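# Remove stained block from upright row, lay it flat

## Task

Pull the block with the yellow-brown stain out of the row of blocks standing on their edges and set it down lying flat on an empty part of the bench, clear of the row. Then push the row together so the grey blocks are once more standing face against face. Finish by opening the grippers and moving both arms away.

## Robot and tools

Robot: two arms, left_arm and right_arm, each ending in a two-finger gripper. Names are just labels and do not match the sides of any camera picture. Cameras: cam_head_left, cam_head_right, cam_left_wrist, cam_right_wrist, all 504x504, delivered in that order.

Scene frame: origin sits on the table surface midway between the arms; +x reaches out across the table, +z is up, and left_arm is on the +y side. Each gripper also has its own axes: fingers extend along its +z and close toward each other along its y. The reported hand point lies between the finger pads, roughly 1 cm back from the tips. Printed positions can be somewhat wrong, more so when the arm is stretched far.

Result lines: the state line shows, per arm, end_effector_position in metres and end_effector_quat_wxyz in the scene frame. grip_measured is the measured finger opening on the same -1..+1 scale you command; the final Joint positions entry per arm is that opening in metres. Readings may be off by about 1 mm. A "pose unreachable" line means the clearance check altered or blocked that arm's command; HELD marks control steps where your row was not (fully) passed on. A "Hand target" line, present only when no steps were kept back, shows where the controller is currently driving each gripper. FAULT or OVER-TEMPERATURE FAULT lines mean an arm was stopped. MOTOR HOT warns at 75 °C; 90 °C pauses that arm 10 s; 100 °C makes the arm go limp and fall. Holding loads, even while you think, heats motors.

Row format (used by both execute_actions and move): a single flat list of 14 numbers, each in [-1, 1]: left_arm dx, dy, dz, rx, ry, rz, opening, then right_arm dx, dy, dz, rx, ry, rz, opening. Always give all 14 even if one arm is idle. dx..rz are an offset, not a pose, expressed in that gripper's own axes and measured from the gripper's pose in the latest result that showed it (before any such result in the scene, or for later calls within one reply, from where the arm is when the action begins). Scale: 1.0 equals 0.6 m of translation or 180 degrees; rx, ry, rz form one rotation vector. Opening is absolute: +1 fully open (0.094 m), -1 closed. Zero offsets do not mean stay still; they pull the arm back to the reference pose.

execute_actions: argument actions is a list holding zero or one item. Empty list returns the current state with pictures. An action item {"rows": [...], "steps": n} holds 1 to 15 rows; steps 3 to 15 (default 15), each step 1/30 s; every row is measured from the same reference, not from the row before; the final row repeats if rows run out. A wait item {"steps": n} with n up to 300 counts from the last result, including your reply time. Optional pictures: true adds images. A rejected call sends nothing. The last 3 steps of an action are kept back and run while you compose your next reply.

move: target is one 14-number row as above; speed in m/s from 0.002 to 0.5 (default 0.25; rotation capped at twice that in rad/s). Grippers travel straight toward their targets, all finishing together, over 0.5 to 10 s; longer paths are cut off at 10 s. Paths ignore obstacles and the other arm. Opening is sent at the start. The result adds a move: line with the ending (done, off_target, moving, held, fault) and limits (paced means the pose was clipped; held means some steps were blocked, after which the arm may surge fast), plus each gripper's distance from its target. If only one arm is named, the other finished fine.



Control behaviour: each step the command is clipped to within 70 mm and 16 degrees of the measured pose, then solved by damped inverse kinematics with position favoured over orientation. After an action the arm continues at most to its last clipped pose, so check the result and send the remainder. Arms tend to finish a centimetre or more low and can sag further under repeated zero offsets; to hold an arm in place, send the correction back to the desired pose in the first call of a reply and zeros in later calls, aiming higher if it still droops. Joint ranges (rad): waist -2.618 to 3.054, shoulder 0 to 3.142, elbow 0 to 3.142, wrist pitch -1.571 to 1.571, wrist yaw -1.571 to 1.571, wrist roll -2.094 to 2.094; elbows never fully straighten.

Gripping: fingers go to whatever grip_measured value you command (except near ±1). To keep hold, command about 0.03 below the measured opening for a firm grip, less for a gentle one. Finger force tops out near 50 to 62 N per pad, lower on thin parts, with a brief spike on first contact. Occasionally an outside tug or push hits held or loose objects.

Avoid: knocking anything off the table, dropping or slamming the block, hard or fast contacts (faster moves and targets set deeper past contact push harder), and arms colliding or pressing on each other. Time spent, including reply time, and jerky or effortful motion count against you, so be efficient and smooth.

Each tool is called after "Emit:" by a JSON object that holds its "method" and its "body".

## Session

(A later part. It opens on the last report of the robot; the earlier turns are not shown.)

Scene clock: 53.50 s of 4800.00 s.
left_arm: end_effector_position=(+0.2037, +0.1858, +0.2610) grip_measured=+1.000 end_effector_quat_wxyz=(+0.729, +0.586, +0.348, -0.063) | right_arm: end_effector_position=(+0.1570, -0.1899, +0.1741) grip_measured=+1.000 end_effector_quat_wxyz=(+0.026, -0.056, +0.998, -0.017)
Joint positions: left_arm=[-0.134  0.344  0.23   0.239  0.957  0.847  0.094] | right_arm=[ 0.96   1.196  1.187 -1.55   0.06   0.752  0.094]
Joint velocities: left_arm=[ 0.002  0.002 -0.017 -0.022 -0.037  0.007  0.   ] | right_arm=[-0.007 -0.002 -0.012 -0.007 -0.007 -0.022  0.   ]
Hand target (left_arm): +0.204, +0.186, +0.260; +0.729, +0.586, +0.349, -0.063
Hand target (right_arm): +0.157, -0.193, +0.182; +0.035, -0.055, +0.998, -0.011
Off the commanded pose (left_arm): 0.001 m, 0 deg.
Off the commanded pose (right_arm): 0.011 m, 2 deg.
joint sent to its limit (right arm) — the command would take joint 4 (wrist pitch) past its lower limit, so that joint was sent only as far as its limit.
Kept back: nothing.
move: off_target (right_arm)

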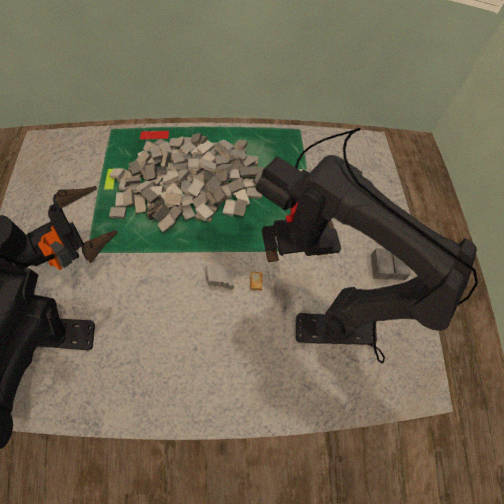

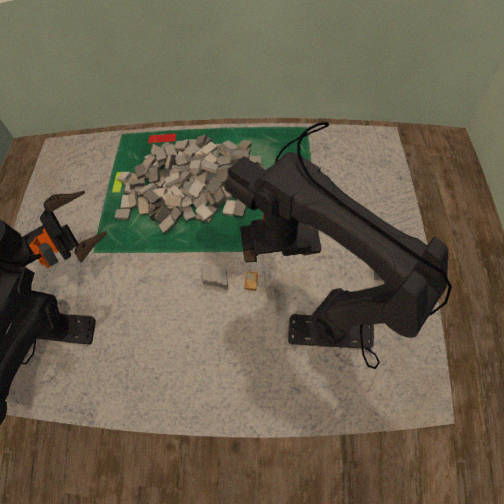

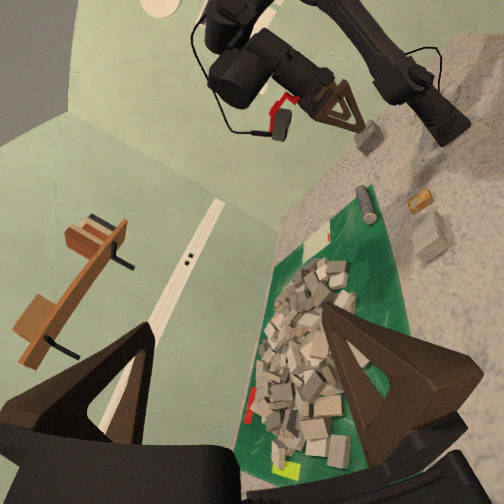

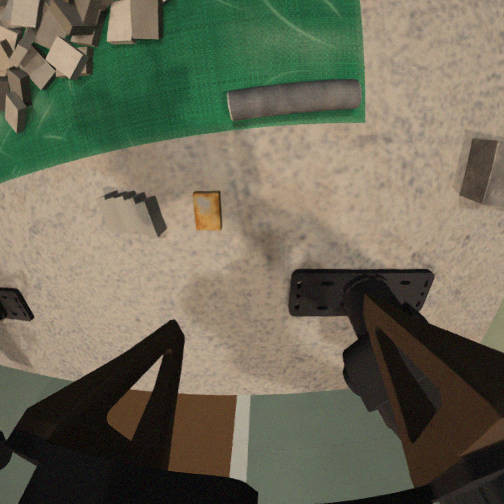

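Emit:
{"method": "move", "body": {"target": [0,0,0,0,0,0,1, 0.02,0.15,0.17,0,0,0,-1]}}

Scene clock: 55.00 s of 4800.00 s.
left_arm: end_effector_position=(+0.2036, +0.1858, +0.2615) grip_measured=+1.000 end_effector_quat_wxyz=(+0.730, +0.586, +0.347, -0.062) | right_arm: end_effector_position=(+0.1402, -0.1016, +0.0764) grip_measured=-0.986 end_effector_quat_wxyz=(+0.028, -0.056, +0.998, -0.006)
Joint positions: left_arm=[-0.134  0.344  0.23   0.242  0.957  0.847  0.094] | right_arm=[ 1.257  1.443  0.979 -1.093  0.056  1.049  0.001]
Joint velocities: left_arm=[-0.017  0.022  0.007 -0.125  0.022 -0.007  0.   ] | right_arm=[-0.007 -0.007 -0.022  0.066  0.022  0.051  0.   ]
Hand target (left_arm): +0.204, +0.186, +0.261; +0.729, +0.586, +0.348, -0.063
Hand target (right_arm): +0.139, -0.104, +0.070; +0.029, -0.056, +0.998, -0.015
Off the commanded pose (left_arm): 0.001 m, 0 deg.
Off the commanded pose (right_arm): 0.009 m, 1 deg.
Kept back: nothing.
move: done

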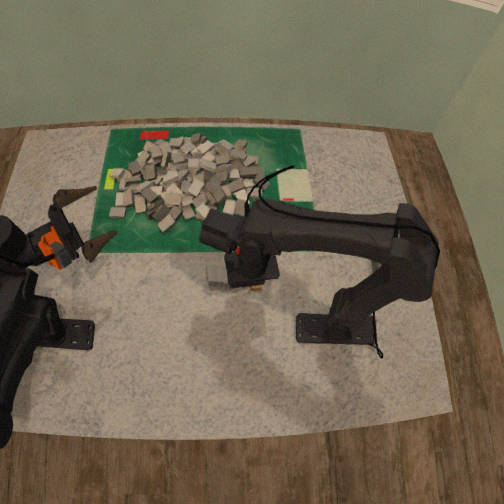

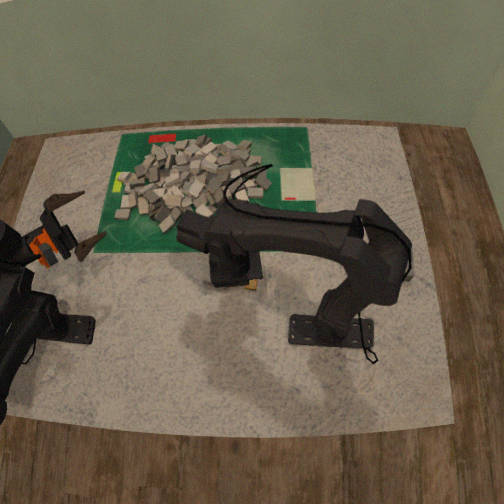

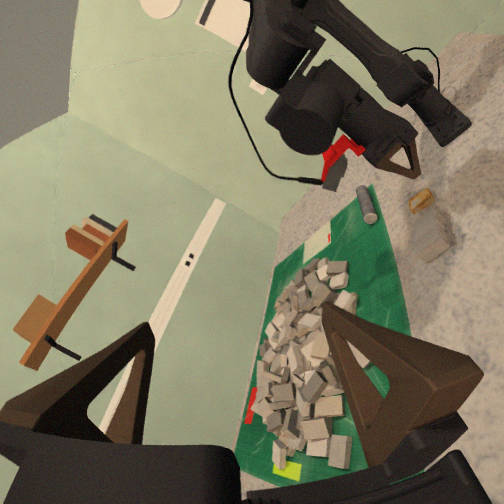

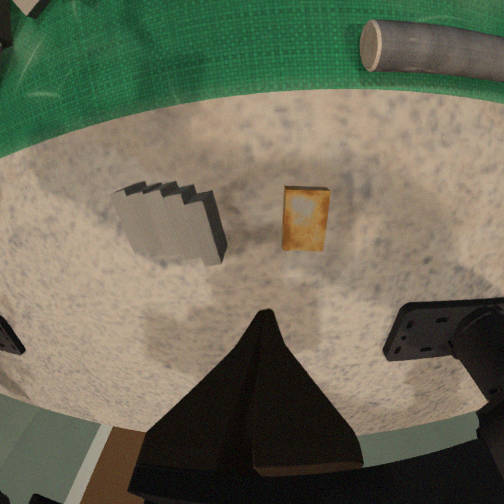

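Emit:
{"method": "move", "body": {"target": [0,0,0,0,0,0,1, -0.03,-0.005,0.105,0,0,0,-1], "speed": 0.08}}

Emit:
{"method": "move", "body": {"target": [0,0,0,0,0,0,1, 0,-0.11,0.005,0,0,0,-1], "speed": 0.05}}

Scene clock: 56.60 s of 4800.00 s.
left_arm: end_effector_position=(+0.2035, +0.1858, +0.2621) grip_measured=+1.000 end_effector_quat_wxyz=(+0.731, +0.585, +0.346, -0.061) | right_arm: end_effector_position=(+0.1614, -0.0974, +0.0219) grip_measured=-0.986 end_effector_quat_wxyz=(+0.033, -0.055, +0.998, +0.002)
Joint positions: left_arm=[-0.134  0.344  0.23   0.245  0.957  0.847  0.094] | right_arm=[ 1.185  1.549  0.846 -0.83   0.055  0.977  0.001]
Joint velocities: left_arm=[-0.012 -0.002 -0.017  0.037  0.022 -0.007  0.   ] | right_arm=[-0.007  0.007 -0.017 -0.051 -0.022 -0.051 -0.001]
Hand target (left_arm): +0.204, +0.186, +0.262; +0.730, +0.586, +0.347, -0.062
Hand target (right_arm): +0.161, -0.103, +0.015; +0.027, -0.056, +0.998, -0.006
Off the commanded pose (left_arm): 0.001 m, 0 deg.
Off the commanded pose (right_arm): 0.009 m, 1 deg.
Kept back: nothing.
move: done

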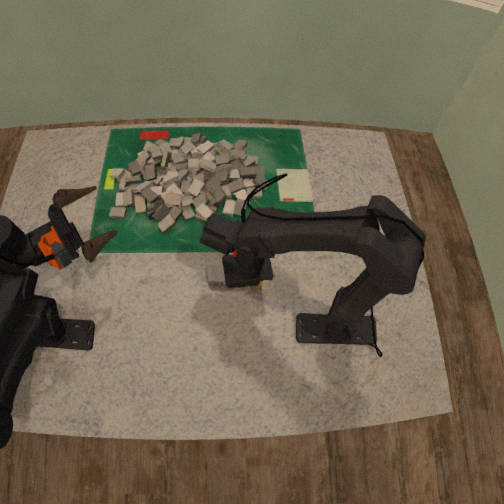

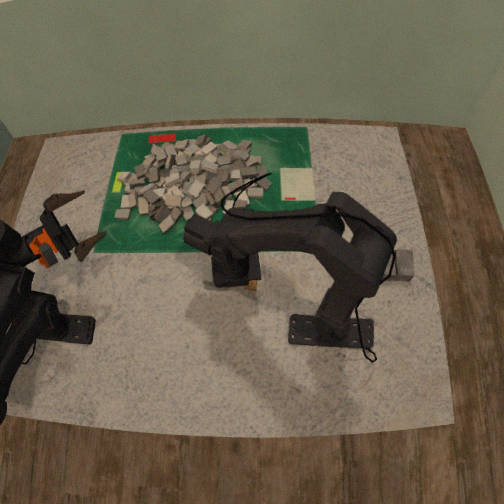

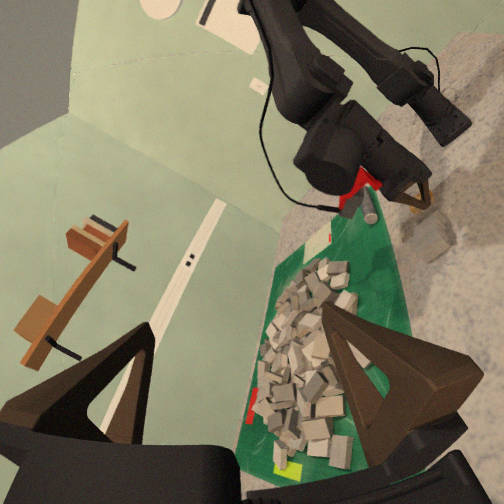

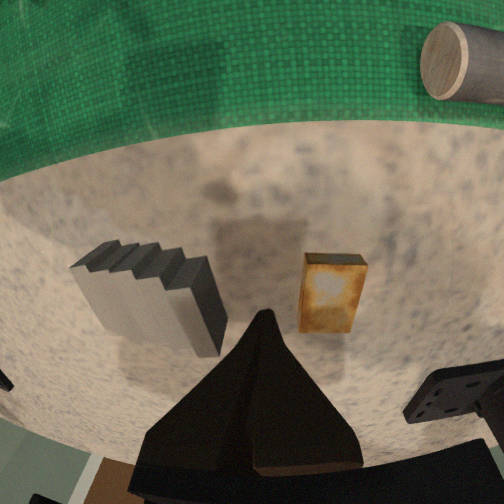

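Scene clock: 58.30 s of 4800.00 s.
left_arm: end_effector_position=(+0.2035, +0.1859, +0.2627) grip_measured=+1.000 end_effector_quat_wxyz=(+0.731, +0.585, +0.345, -0.060) | right_arm: end_effector_position=(+0.1724, -0.1569, +0.0188) grip_measured=-0.986 end_effector_quat_wxyz=(+0.034, -0.054, +0.998, +0.002)
Joint positions: left_arm=[-0.134  0.344  0.23   0.248  0.957  0.847  0.094] | right_arm=[ 0.997  1.373  0.678 -0.828  0.049  0.792  0.001]
Joint velocities: left_arm=[ 0.002  0.012 -0.017 -0.051 -0.022 -0.022  0.   ] | right_arm=[ 0.002  0.007 -0.012  0.022 -0.007 -0.007 -0.   ]
Hand target (left_arm): +0.204, +0.186, +0.262; +0.731, +0.585, +0.346, -0.061
Hand target (right_arm): +0.169, -0.163, +0.018; +0.032, -0.055, +0.998, +0.001
Off the commanded pose (left_arm): 0.001 m, 0 deg.
Off the commanded pose (right_arm): 0.007 m, 0 deg.
Kept back: nothing.
move: done

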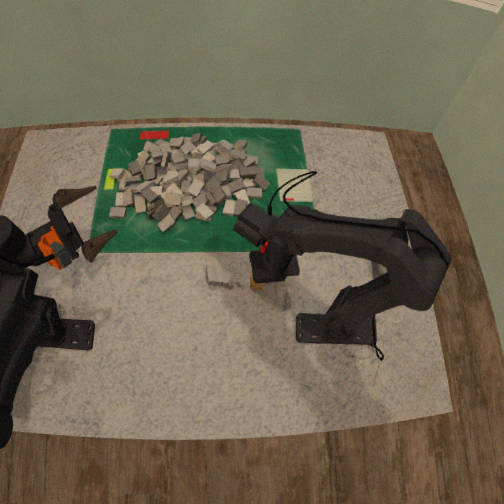

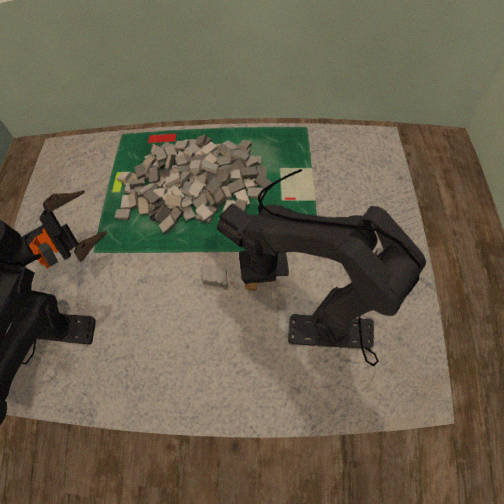

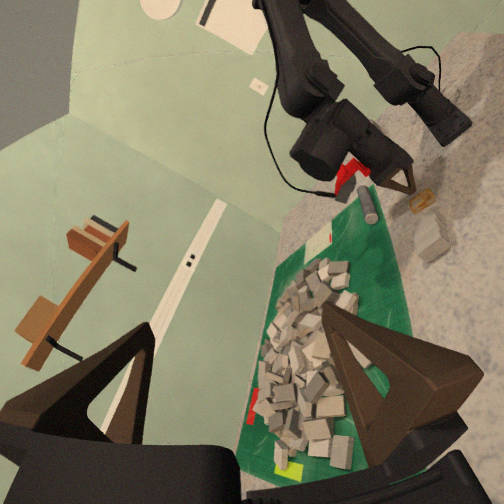

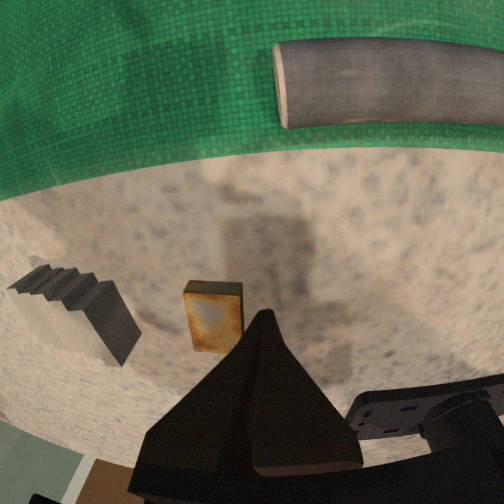

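Emit:
{"method": "move", "body": {"target": [0,0,0,0,0,0,1, 0,-0.08,-0.2,0,0,0,1]}}

Emit:
{"method": "finished_scene", "body": {"scene": 2}}

Scene clock: 59.83 s of 4800.00 s.
left_arm: end_effector_position=(+0.2034, +0.1859, +0.2632) grip_measured=+1.000 end_effector_quat_wxyz=(+0.732, +0.585, +0.343, -0.059) | right_arm: end_effector_position=(+0.1703, -0.2063, +0.1287) grip_measured=+1.000 end_effector_quat_wxyz=(+0.025, -0.054, +0.998, -0.007)
Joint positions: left_arm=[-0.134  0.344  0.23   0.251  0.957  0.847  0.094] | right_arm=[ 0.817  1.147  0.977 -1.37   0.041  0.612  0.094]
Joint velocities: left_arm=[-0.002 -0.012  0.012 -0.037 -0.066 -0.007  0.   ] | right_arm=[-0.007 -0.007 -0.007 -0.007  0.066  0.007  0.   ]
Hand target (left_arm): +0.203, +0.186, +0.263; +0.731, +0.585, +0.345, -0.060
Hand target (right_arm): +0.171, -0.207, +0.137; +0.033, -0.054, +0.998, +0.002
Off the commanded pose (left_arm): 0.001 m, 0 deg.
Off the commanded pose (right_arm): 0.010 m, 1 deg.
Kept back: nothing.
move: done

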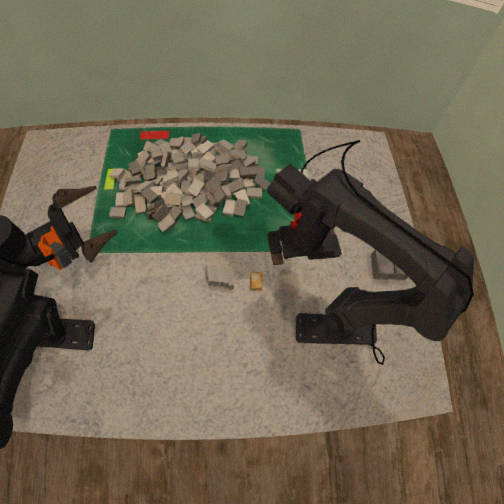

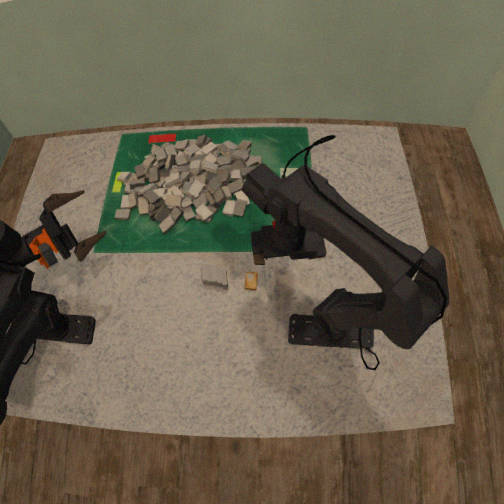

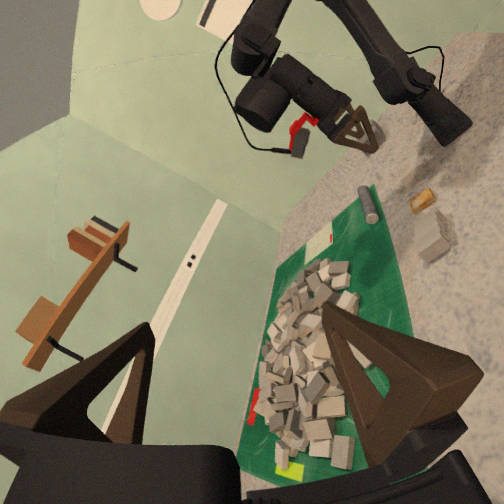

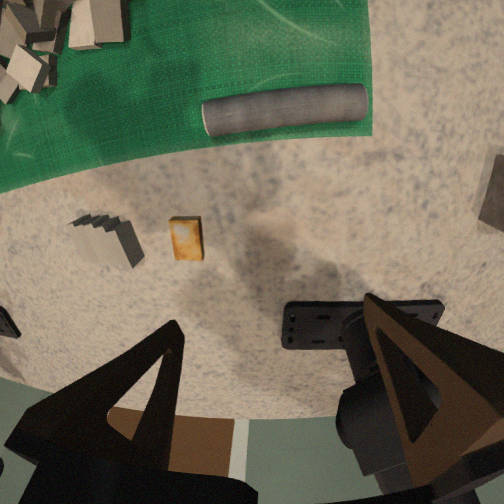

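The scene is finished: the task was done.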